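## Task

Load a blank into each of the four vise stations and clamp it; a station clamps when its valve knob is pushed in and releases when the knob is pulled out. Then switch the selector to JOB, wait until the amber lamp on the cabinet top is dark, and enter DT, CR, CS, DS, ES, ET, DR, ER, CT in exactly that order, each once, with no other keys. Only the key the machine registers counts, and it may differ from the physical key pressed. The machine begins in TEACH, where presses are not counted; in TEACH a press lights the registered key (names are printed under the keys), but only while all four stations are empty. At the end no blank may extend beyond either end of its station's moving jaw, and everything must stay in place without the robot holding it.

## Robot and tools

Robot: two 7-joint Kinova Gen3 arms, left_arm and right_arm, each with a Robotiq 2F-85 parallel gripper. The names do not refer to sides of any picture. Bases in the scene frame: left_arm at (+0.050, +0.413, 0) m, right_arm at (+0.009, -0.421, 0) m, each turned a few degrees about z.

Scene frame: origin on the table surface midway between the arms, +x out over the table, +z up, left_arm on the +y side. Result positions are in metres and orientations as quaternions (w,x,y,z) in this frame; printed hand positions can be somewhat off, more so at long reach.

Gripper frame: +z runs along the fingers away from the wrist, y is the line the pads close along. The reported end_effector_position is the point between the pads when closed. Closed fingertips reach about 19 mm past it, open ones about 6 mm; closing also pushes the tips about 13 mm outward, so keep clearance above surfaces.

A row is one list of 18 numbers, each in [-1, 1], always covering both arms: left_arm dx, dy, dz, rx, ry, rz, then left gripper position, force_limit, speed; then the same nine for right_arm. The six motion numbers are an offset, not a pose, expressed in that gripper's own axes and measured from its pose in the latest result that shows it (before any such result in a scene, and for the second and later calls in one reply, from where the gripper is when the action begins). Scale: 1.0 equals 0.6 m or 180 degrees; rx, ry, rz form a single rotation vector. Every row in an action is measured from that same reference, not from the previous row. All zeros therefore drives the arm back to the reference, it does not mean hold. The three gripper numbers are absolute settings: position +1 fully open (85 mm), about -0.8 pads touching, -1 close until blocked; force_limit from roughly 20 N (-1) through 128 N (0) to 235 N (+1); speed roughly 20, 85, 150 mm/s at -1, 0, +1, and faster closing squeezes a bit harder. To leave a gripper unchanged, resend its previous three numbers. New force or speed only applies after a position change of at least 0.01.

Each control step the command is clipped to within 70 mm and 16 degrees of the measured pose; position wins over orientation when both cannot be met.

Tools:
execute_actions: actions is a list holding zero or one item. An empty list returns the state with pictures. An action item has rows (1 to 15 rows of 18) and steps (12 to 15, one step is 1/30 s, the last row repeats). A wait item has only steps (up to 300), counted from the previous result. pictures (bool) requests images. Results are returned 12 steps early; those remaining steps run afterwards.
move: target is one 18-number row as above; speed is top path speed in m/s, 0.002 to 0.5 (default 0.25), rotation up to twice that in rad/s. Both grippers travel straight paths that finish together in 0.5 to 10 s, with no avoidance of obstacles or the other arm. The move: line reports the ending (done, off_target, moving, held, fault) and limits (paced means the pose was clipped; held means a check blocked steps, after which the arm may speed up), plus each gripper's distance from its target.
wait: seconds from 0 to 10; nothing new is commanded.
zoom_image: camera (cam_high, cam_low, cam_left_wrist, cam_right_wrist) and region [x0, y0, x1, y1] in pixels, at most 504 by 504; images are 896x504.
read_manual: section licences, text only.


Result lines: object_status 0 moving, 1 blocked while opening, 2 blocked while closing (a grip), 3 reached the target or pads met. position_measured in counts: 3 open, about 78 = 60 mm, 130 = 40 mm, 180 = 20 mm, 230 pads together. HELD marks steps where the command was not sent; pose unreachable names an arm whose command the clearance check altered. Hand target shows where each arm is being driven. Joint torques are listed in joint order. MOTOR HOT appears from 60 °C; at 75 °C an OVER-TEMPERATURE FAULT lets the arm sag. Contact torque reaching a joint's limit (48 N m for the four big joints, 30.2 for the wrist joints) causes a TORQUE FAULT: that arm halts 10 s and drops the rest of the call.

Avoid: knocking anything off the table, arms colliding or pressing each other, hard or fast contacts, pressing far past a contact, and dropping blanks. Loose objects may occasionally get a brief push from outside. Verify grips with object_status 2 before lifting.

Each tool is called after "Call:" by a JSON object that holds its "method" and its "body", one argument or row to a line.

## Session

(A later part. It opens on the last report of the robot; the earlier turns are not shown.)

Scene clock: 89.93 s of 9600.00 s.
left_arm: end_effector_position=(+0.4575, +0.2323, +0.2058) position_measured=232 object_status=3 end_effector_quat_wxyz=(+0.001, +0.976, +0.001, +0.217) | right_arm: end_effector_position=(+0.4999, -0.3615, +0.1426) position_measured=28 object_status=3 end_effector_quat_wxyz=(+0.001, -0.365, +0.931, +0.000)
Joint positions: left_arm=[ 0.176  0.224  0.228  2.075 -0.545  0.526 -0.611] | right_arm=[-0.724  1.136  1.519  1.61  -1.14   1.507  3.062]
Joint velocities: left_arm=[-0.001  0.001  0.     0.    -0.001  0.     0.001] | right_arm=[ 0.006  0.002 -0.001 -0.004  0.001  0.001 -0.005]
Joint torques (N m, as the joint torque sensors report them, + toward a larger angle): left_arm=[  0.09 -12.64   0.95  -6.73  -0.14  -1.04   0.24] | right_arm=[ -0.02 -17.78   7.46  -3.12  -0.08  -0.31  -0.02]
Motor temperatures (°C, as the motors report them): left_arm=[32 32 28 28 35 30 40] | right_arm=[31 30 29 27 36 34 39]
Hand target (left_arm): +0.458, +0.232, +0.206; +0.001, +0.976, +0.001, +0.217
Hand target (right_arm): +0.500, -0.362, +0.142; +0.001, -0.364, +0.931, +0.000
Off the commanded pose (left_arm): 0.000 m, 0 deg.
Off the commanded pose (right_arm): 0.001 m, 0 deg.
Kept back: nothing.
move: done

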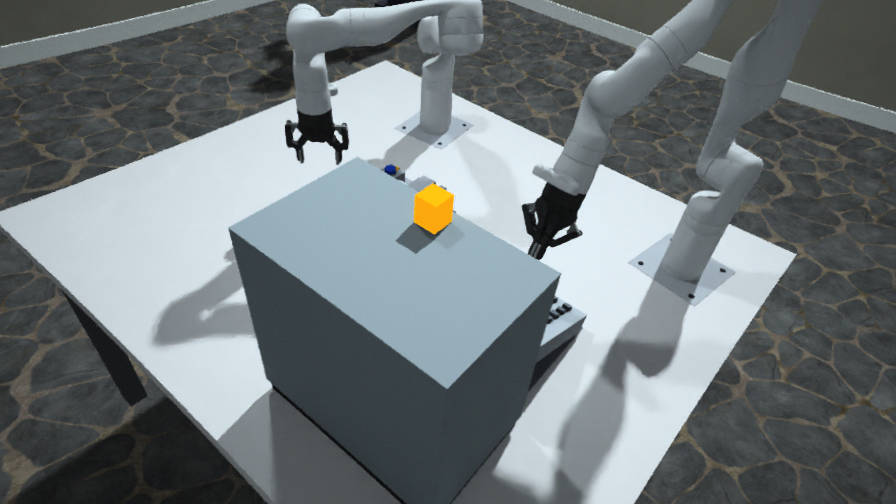

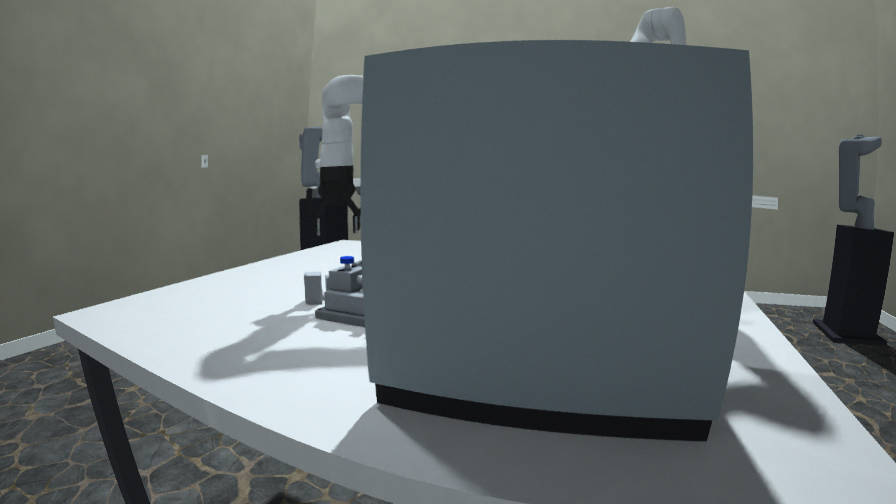

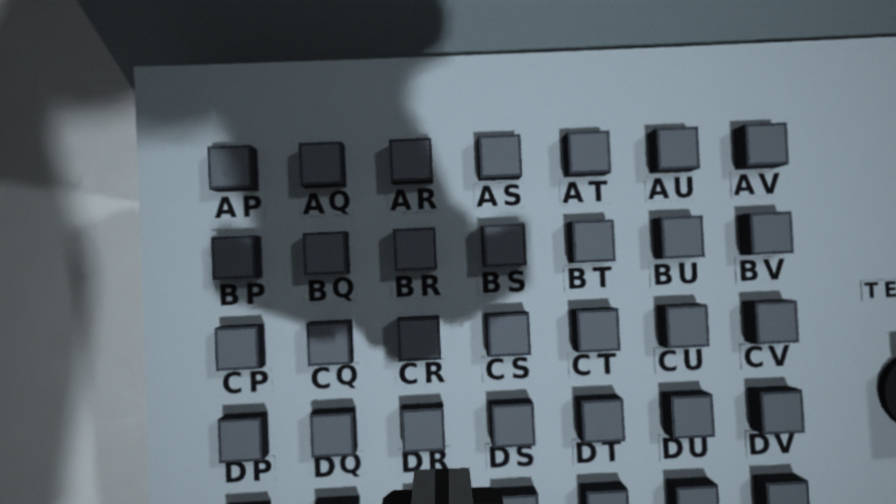

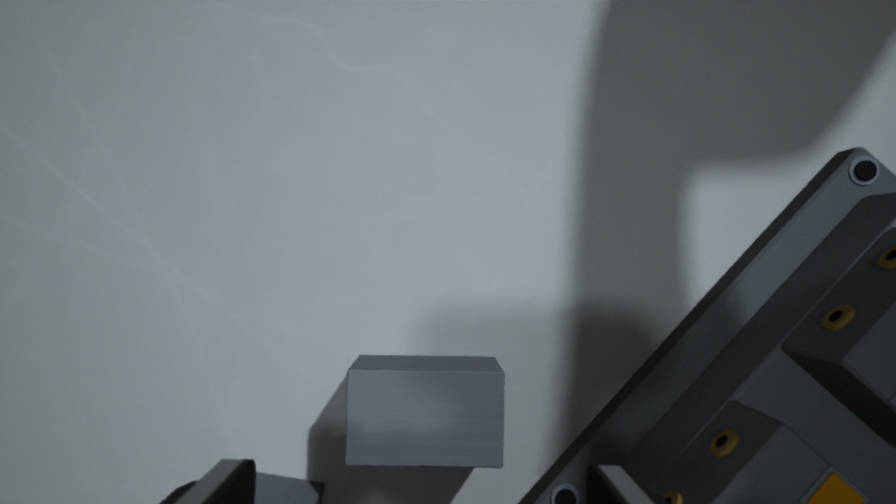

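Call:
{"method": "move", "body": {
  "target": [0,0,0,0,0,0,-1,0,1,-0.0044,-0.0008,0.181,0,0,0,0.7,0,0],
  "speed": 0.15
}}

Call:
{"method": "move", "body": {
  "target": [0,0,0,0,0,0,-1,0,1,0,0,0,0,0,0,-1,-0.4,-0.3]
}}

Call:
{"method": "move", "body": {
  "target": [0,0,0,0,0,0,-1,0,1,0,0,-0.215,0,0,-0.27,-1,-0.4,-0.3],
  "speed": 0.25
}}

Scene clock: 92.07 s of 9600.00 s.
left_arm: end_effector_position=(+0.4575, +0.2323, +0.2058) position_measured=232 object_status=3 end_effector_quat_wxyz=(+0.001, +0.976, +0.001, +0.217) | right_arm: end_effector_position=(+0.5023, -0.3601, +0.0341) position_measured=41 object_status=3 end_effector_quat_wxyz=(+0.002, -0.365, +0.931, +0.001)
Joint positions: left_arm=[ 0.176  0.224  0.228  2.075 -0.545  0.526 -0.611] | right_arm=[-0.707  1.294  1.384  1.695 -1.317  1.358  3.135]
Joint velocities: left_arm=[-0.001 -0.    -0.001 -0.     0.001 -0.001  0.001] | right_arm=[-0.     0.003 -0.002 -0.     0.    -0.002 -0.   ]
Joint torques (N m, as the joint torque sensors report them, + toward a larger angle): left_arm=[  0.01 -12.74   0.96  -6.74  -0.15  -1.01   0.16] | right_arm=[ -0.36 -18.57   7.92  -1.78   0.21  -0.23   0.02]
Motor temperatures (°C, as the motors report them): left_arm=[32 32 28 28 35 30 40] | right_arm=[31 30 29 27 36 34 39]
Hand target (left_arm): +0.458, +0.232, +0.206; +0.001, +0.976, +0.001, +0.217
Hand target (right_arm): +0.502, -0.360, +0.034; +0.001, -0.365, +0.931, +0.000
Off the commanded pose (left_arm): 0.000 m, 0 deg.
Off the commanded pose (right_arm): 0.000 m, 0 deg.
Kept back: nothing.
move: done

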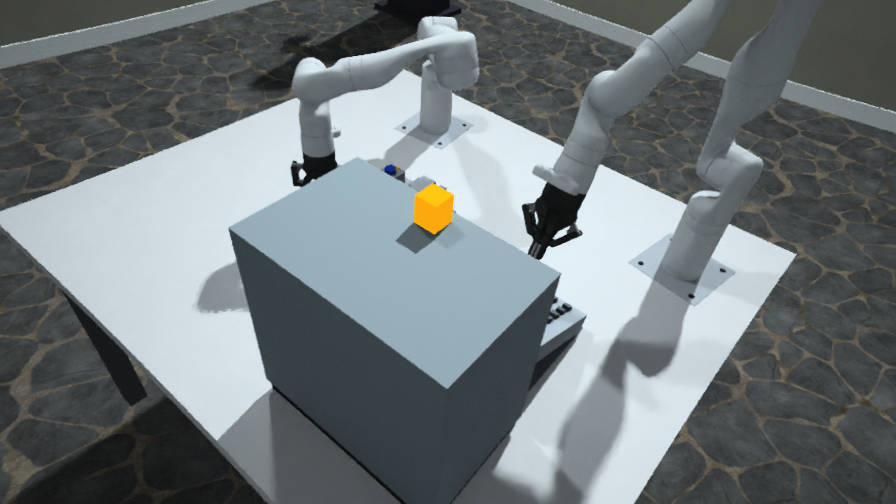

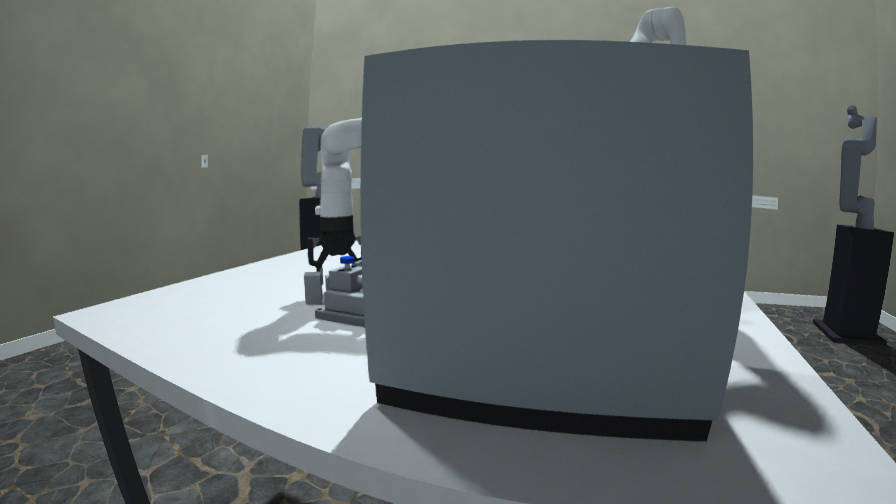

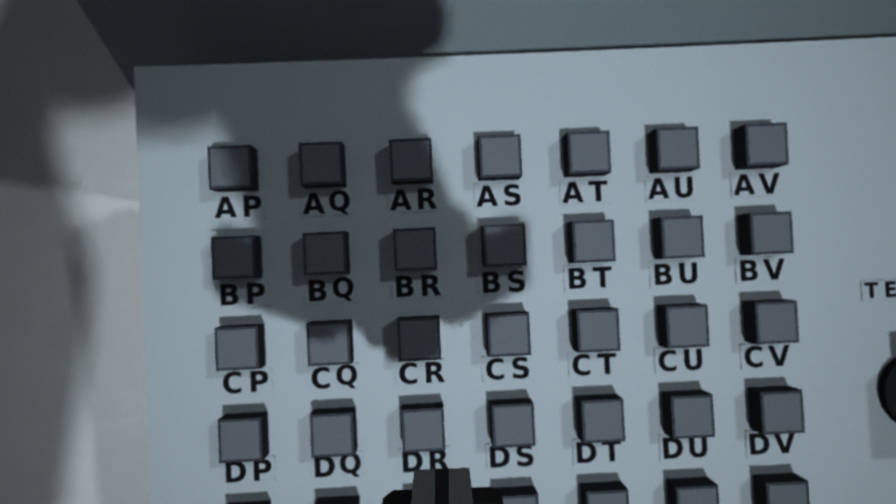

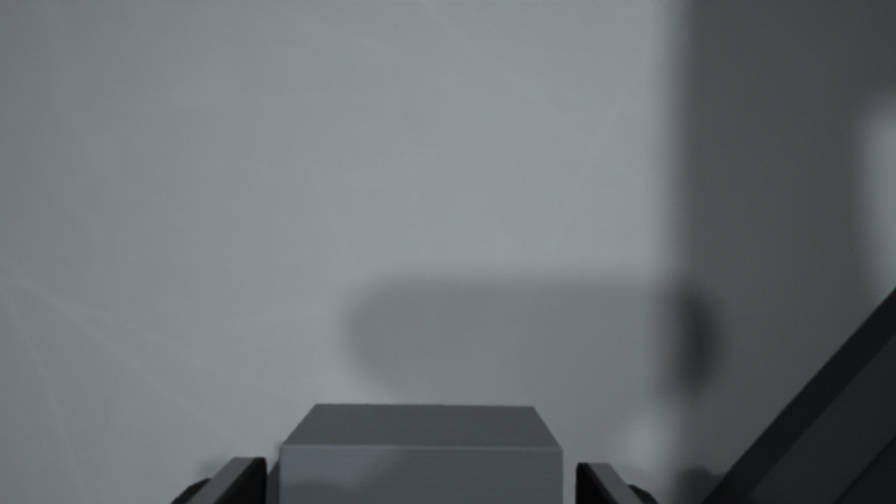

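Scene clock: 92.57 s of 9600.00 s.
left_arm: end_effector_position=(+0.4575, +0.2323, +0.2058) position_measured=232 object_status=3 end_effector_quat_wxyz=(+0.001, +0.976, +0.001, +0.217) | right_arm: end_effector_position=(+0.5024, -0.3600, +0.0343) position_measured=80 object_status=2 end_effector_quat_wxyz=(+0.002, -0.365, +0.931, +0.001)
Joint positions: left_arm=[ 0.176  0.224  0.228  2.075 -0.545  0.526 -0.611] | right_arm=[-0.707  1.294  1.384  1.695 -1.317  1.358  3.135]
Joint velocities: left_arm=[ 0.001 -0.     0.    -0.    -0.001 -0.001  0.   ] | right_arm=[ 0.001  0.    -0.    -0.001 -0.001 -0.     0.   ]
Joint torques (N m, as the joint torque sensors report them, + toward a larger angle): left_arm=[  0.08 -12.69   0.96  -6.69  -0.05  -1.03   0.2 ] | right_arm=[ -0.24 -18.07   7.58  -1.82  -0.07  -0.19  -0.07]
Motor temperatures (°C, as the motors report them): left_arm=[32 32 28 28 35 30 40] | right_arm=[31 30 29 27 36 34 39]
Hand target (left_arm): +0.458, +0.232, +0.206; +0.001, +0.976, +0.001, +0.217
Hand target (right_arm): +0.502, -0.360, +0.034; +0.002, -0.365, +0.931, +0.001
Off the commanded pose (left_arm): 0.000 m, 0 deg.
Off the commanded pose (right_arm): 0.000 m, 0 deg.
Kept back: nothing.
move: done

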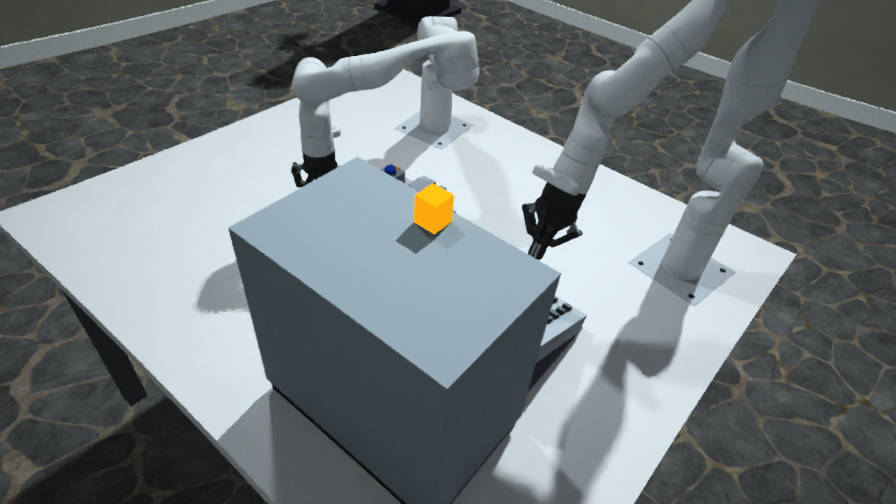

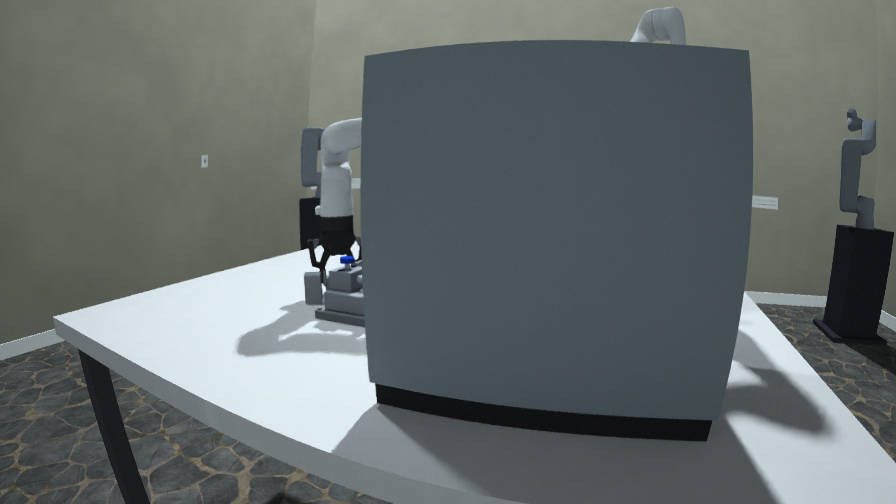

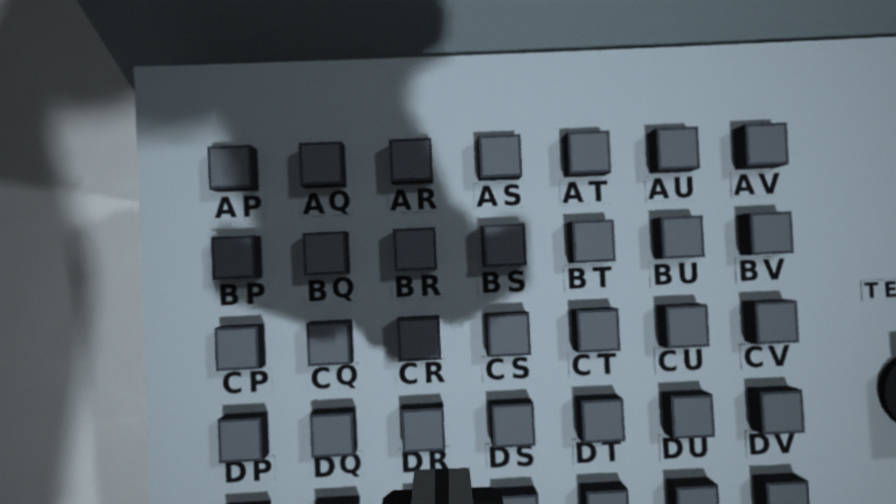

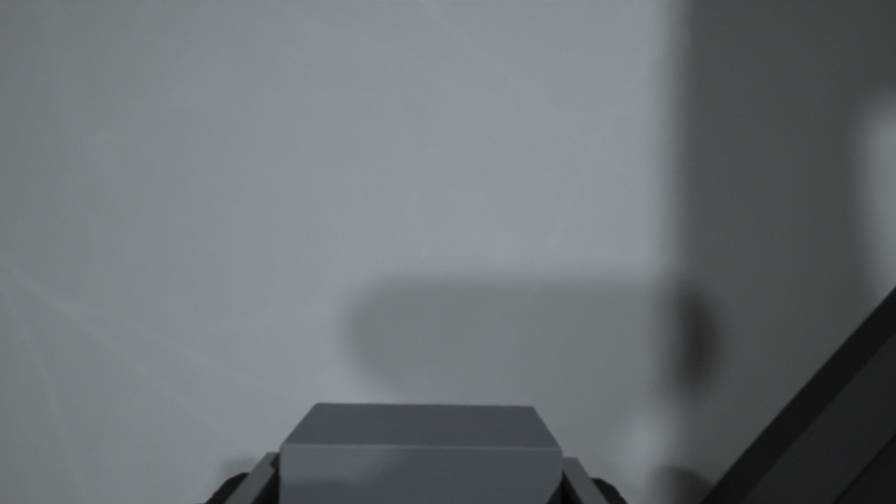

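Scene clock: 94.67 s of 9600.00 s.
left_arm: end_effector_position=(+0.4575, +0.2323, +0.2058) position_measured=232 object_status=3 end_effector_quat_wxyz=(+0.001, +0.976, +0.001, +0.217) | right_arm: end_effector_position=(+0.5022, -0.3600, +0.1632) position_measured=80 object_status=2 end_effector_quat_wxyz=(+0.001, -0.715, +0.699, -0.000)
Joint positions: left_arm=[ 0.176  0.224  0.228  2.075 -0.545  0.526 -0.611] | right_arm=[-0.719  1.032  1.435  1.573 -1.031  1.452  3.833]
Joint velocities: left_arm=[ 0.    -0.001 -0.001 -0.001  0.001  0.    -0.   ] | right_arm=[ 0.002 -0.005 -0.    -0.001  0.001  0.002  0.007]
Joint torques (N m, as the joint torque sensors report them, + toward a larger angle): left_arm=[  0.04 -12.55   0.96  -6.7   -0.03  -0.98   0.15] | right_arm=[ -0.27 -18.39   7.74  -4.49  -0.24  -0.18  -0.09]
Motor temperatures (°C, as the motors report them): left_arm=[32 32 28 28 35 30 40] | right_arm=[31 30 29 27 36 34 39]
Hand target (left_arm): +0.458, +0.232, +0.206; +0.001, +0.976, +0.001, +0.217
Hand target (right_arm): +0.502, -0.360, +0.163; -0.002, +0.716, -0.699, +0.000
Off the commanded pose (left_arm): 0.000 m, 0 deg.
Off the commanded pose (right_arm): 0.000 m, 0 deg.
Kept back: nothing.
move: done

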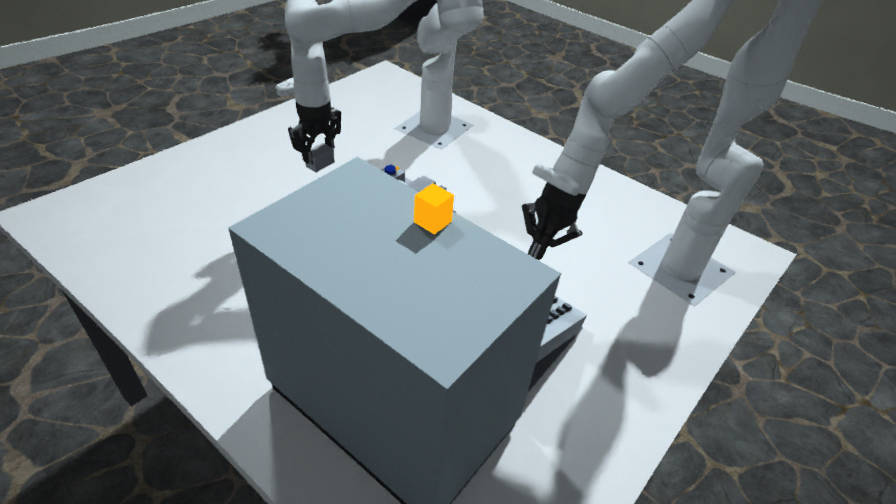

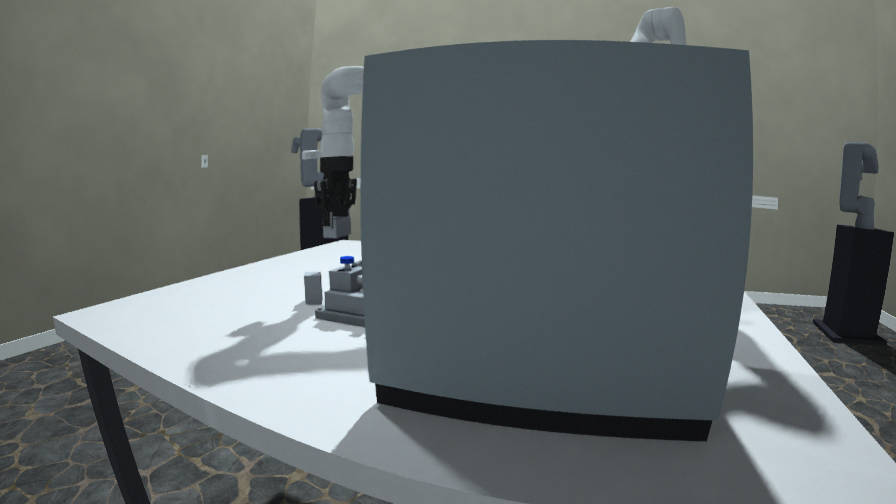

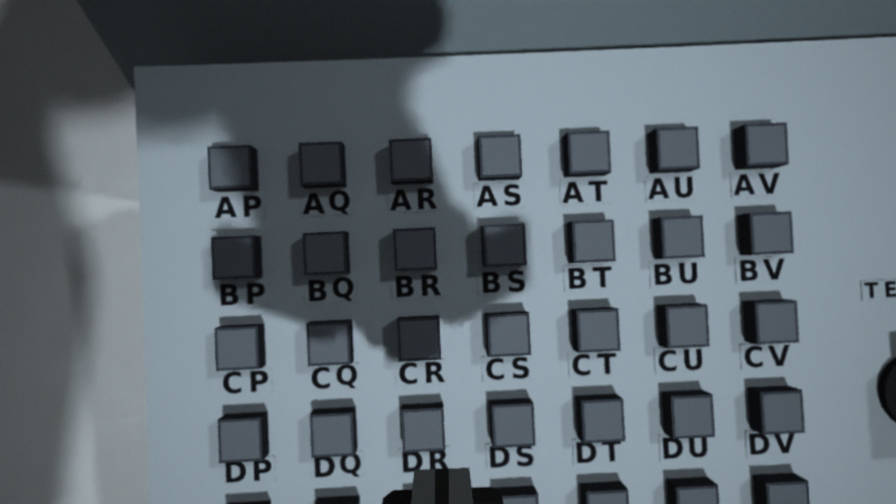

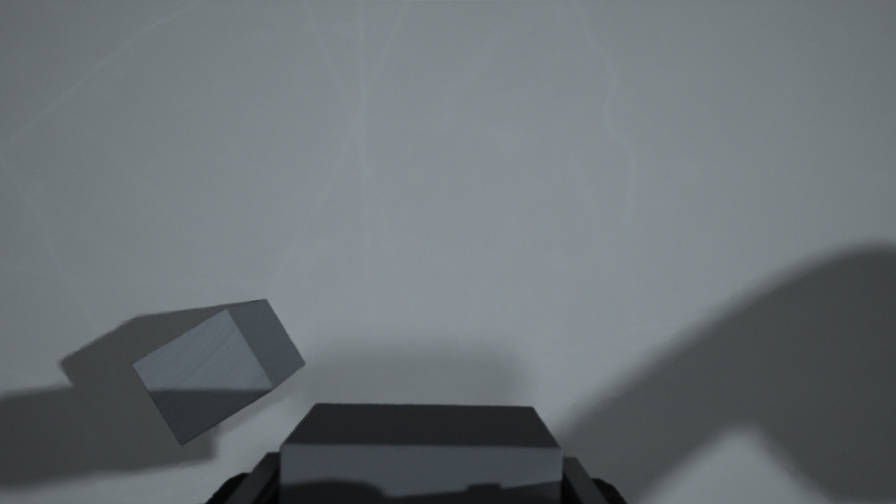

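Call:
{"method": "move", "body": {
  "target": [0,0,0,0,0,0,-1,0,1,-0.3356,-0.0514,0.02,0,0,0,-1,-0.4,-0.3],
  "speed": 0.25
}}

Scene clock: 96.67 s of 9600.00 s.
left_arm: end_effector_position=(+0.4575, +0.2323, +0.2058) position_measured=232 object_status=3 end_effector_quat_wxyz=(+0.001, +0.976, +0.001, +0.217) | right_arm: end_effector_position=(+0.5271, -0.1575, +0.1511) position_measured=80 object_status=2 end_effector_quat_wxyz=(+0.001, -0.716, +0.698, +0.001)
Joint positions: left_arm=[ 0.176  0.224  0.228  2.075 -0.545  0.526 -0.611] | right_arm=[-0.909  1.151  1.396  1.238 -1.121  1.553  3.337]
Joint velocities: left_arm=[ 0.001  0.    -0.     0.002  0.001 -0.001 -0.   ] | right_arm=[ 0.007  0.004 -0.001 -0.007  0.001  0.002 -0.006]
Joint torques (N m, as the joint torque sensors report them, + toward a larger angle): left_arm=[ -0.02 -12.56   0.95  -6.7   -0.12  -1.03   0.21] | right_arm=[ -0.25 -22.73   7.87  -3.95   0.07  -0.31   0.12]
Motor temperatures (°C, as the motors report them): left_arm=[32 32 28 28 35 30 40] | right_arm=[31 30 29 27 36 34 39]
Hand target (left_arm): +0.458, +0.232, +0.206; +0.001, +0.976, +0.001, +0.217
Hand target (right_arm): +0.527, -0.158, +0.151; -0.001, +0.715, -0.699, -0.001
Off the commanded pose (left_arm): 0.000 m, 0 deg.
Off the commanded pose (right_arm): 0.001 m, 0 deg.
Kept back: nothing.
move: done

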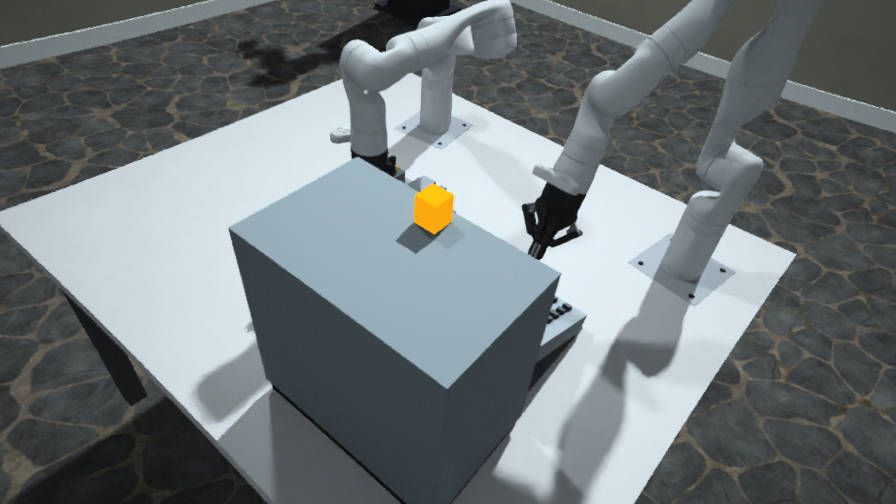

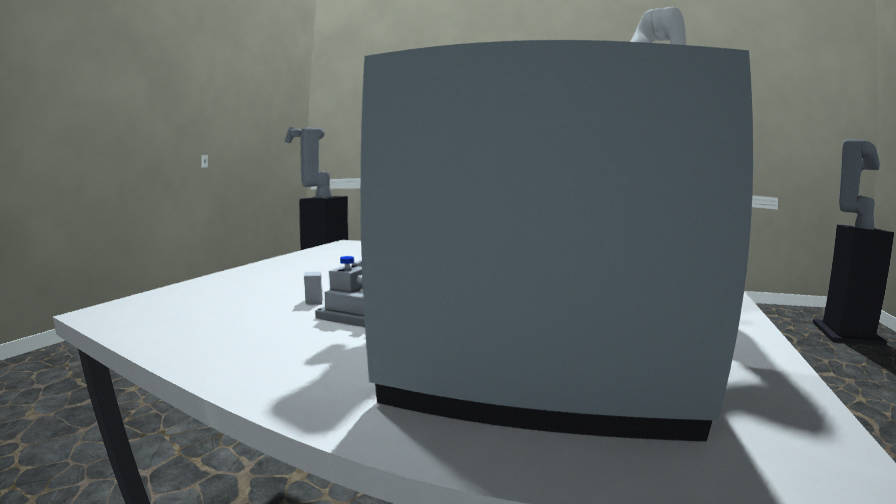

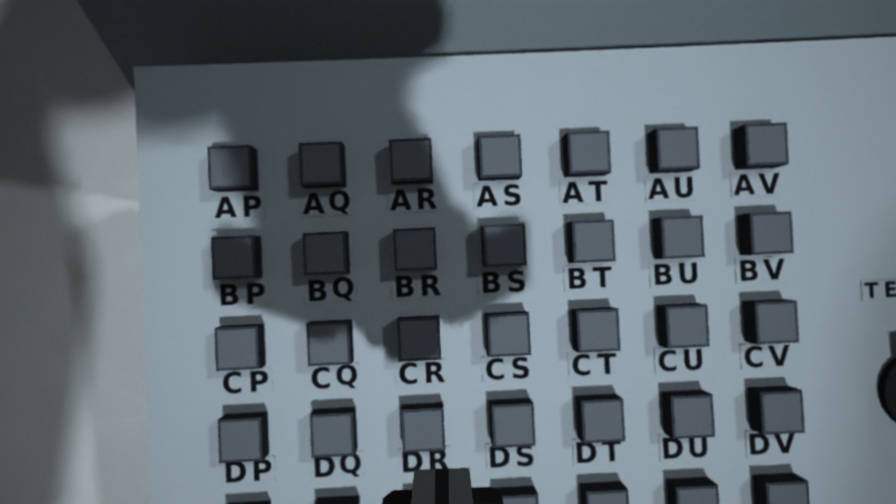

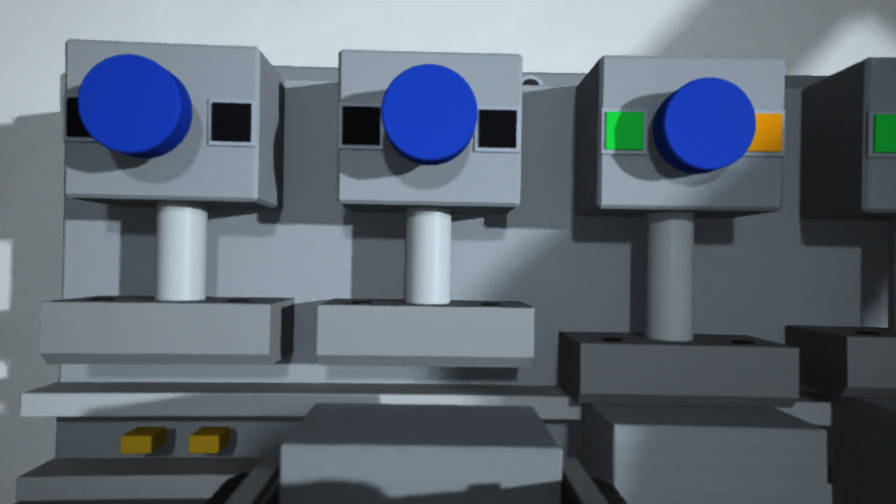

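Call:
{"method": "move", "body": {
  "target": [0,0,0,0,0,0,-1,0,1,0,0,0.0765,0,0,0,-1,-0.4,-0.3],
  "speed": 0.035
}}

Scene clock: 98.60 s of 9600.00 s.
left_arm: end_effector_position=(+0.4575, +0.2323, +0.2058) position_measured=232 object_status=3 end_effector_quat_wxyz=(+0.001, +0.976, +0.001, +0.217) | right_arm: end_effector_position=(+0.5272, -0.1575, +0.1054) position_measured=80 object_status=2 end_effector_quat_wxyz=(+0.001, -0.716, +0.699, +0.001)
Joint positions: left_arm=[ 0.176  0.224  0.228  2.075 -0.545  0.526 -0.611] | right_arm=[-0.916  1.209  1.361  1.295 -1.168  1.48   3.371]
Joint velocities: left_arm=[ 0.001 -0.001  0.     0.001 -0.     0.     0.   ] | right_arm=[-0.     0.003 -0.003  0.002 -0.001 -0.002 -0.001]
Joint torques (N m, as the joint torque sensors report them, + toward a larger angle): left_arm=[  0.15 -12.6    0.9   -6.82  -0.1   -1.02   0.16] | right_arm=[ -0.36 -21.97   7.93  -3.16   0.    -0.27  -0.05]
Motor temperatures (°C, as the motors report them): left_arm=[32 32 28 28 35 30 40] | right_arm=[31 30 29 27 36 34 39]
Hand target (left_arm): +0.458, +0.232, +0.206; +0.001, +0.976, +0.001, +0.217
Hand target (right_arm): +0.527, -0.157, +0.105; -0.001, +0.716, -0.699, -0.001
Off the commanded pose (left_arm): 0.000 m, 0 deg.
Off the commanded pose (right_arm): 0.000 m, 0 deg.
Kept back: nothing.
move: done

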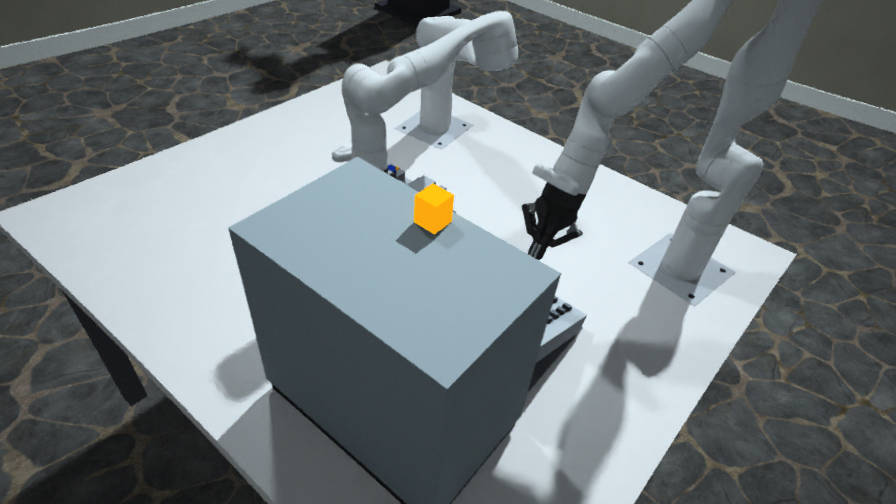

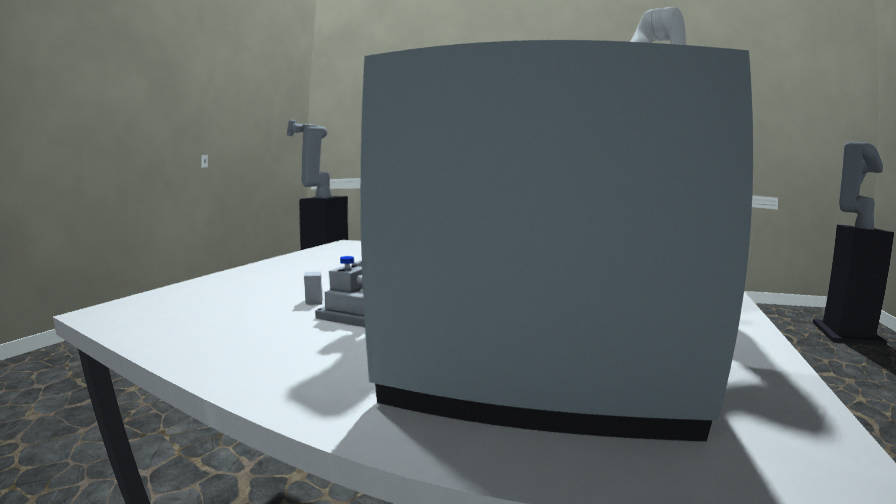

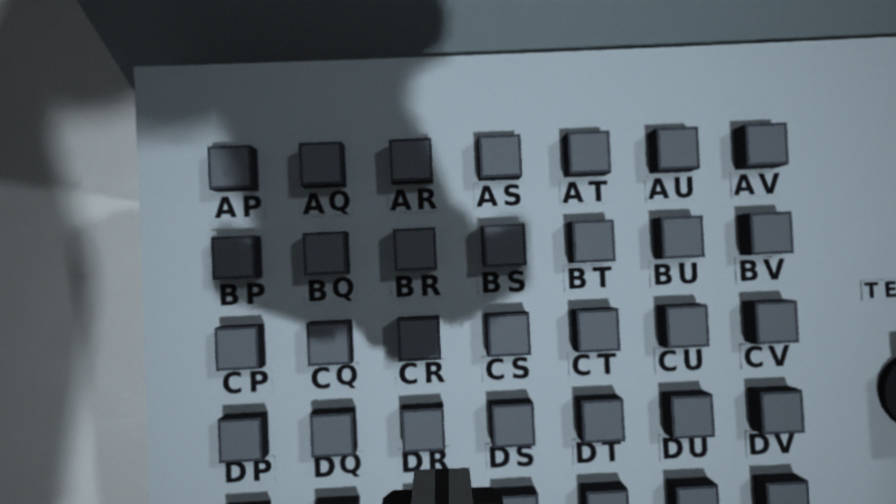

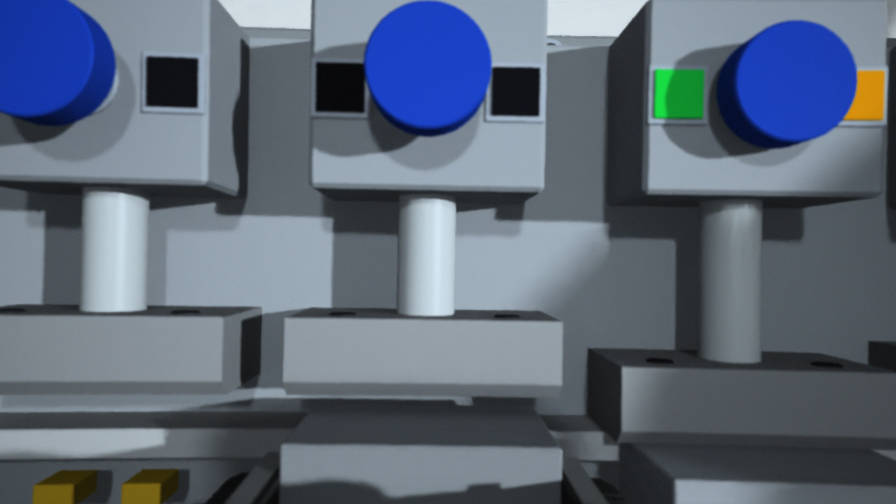

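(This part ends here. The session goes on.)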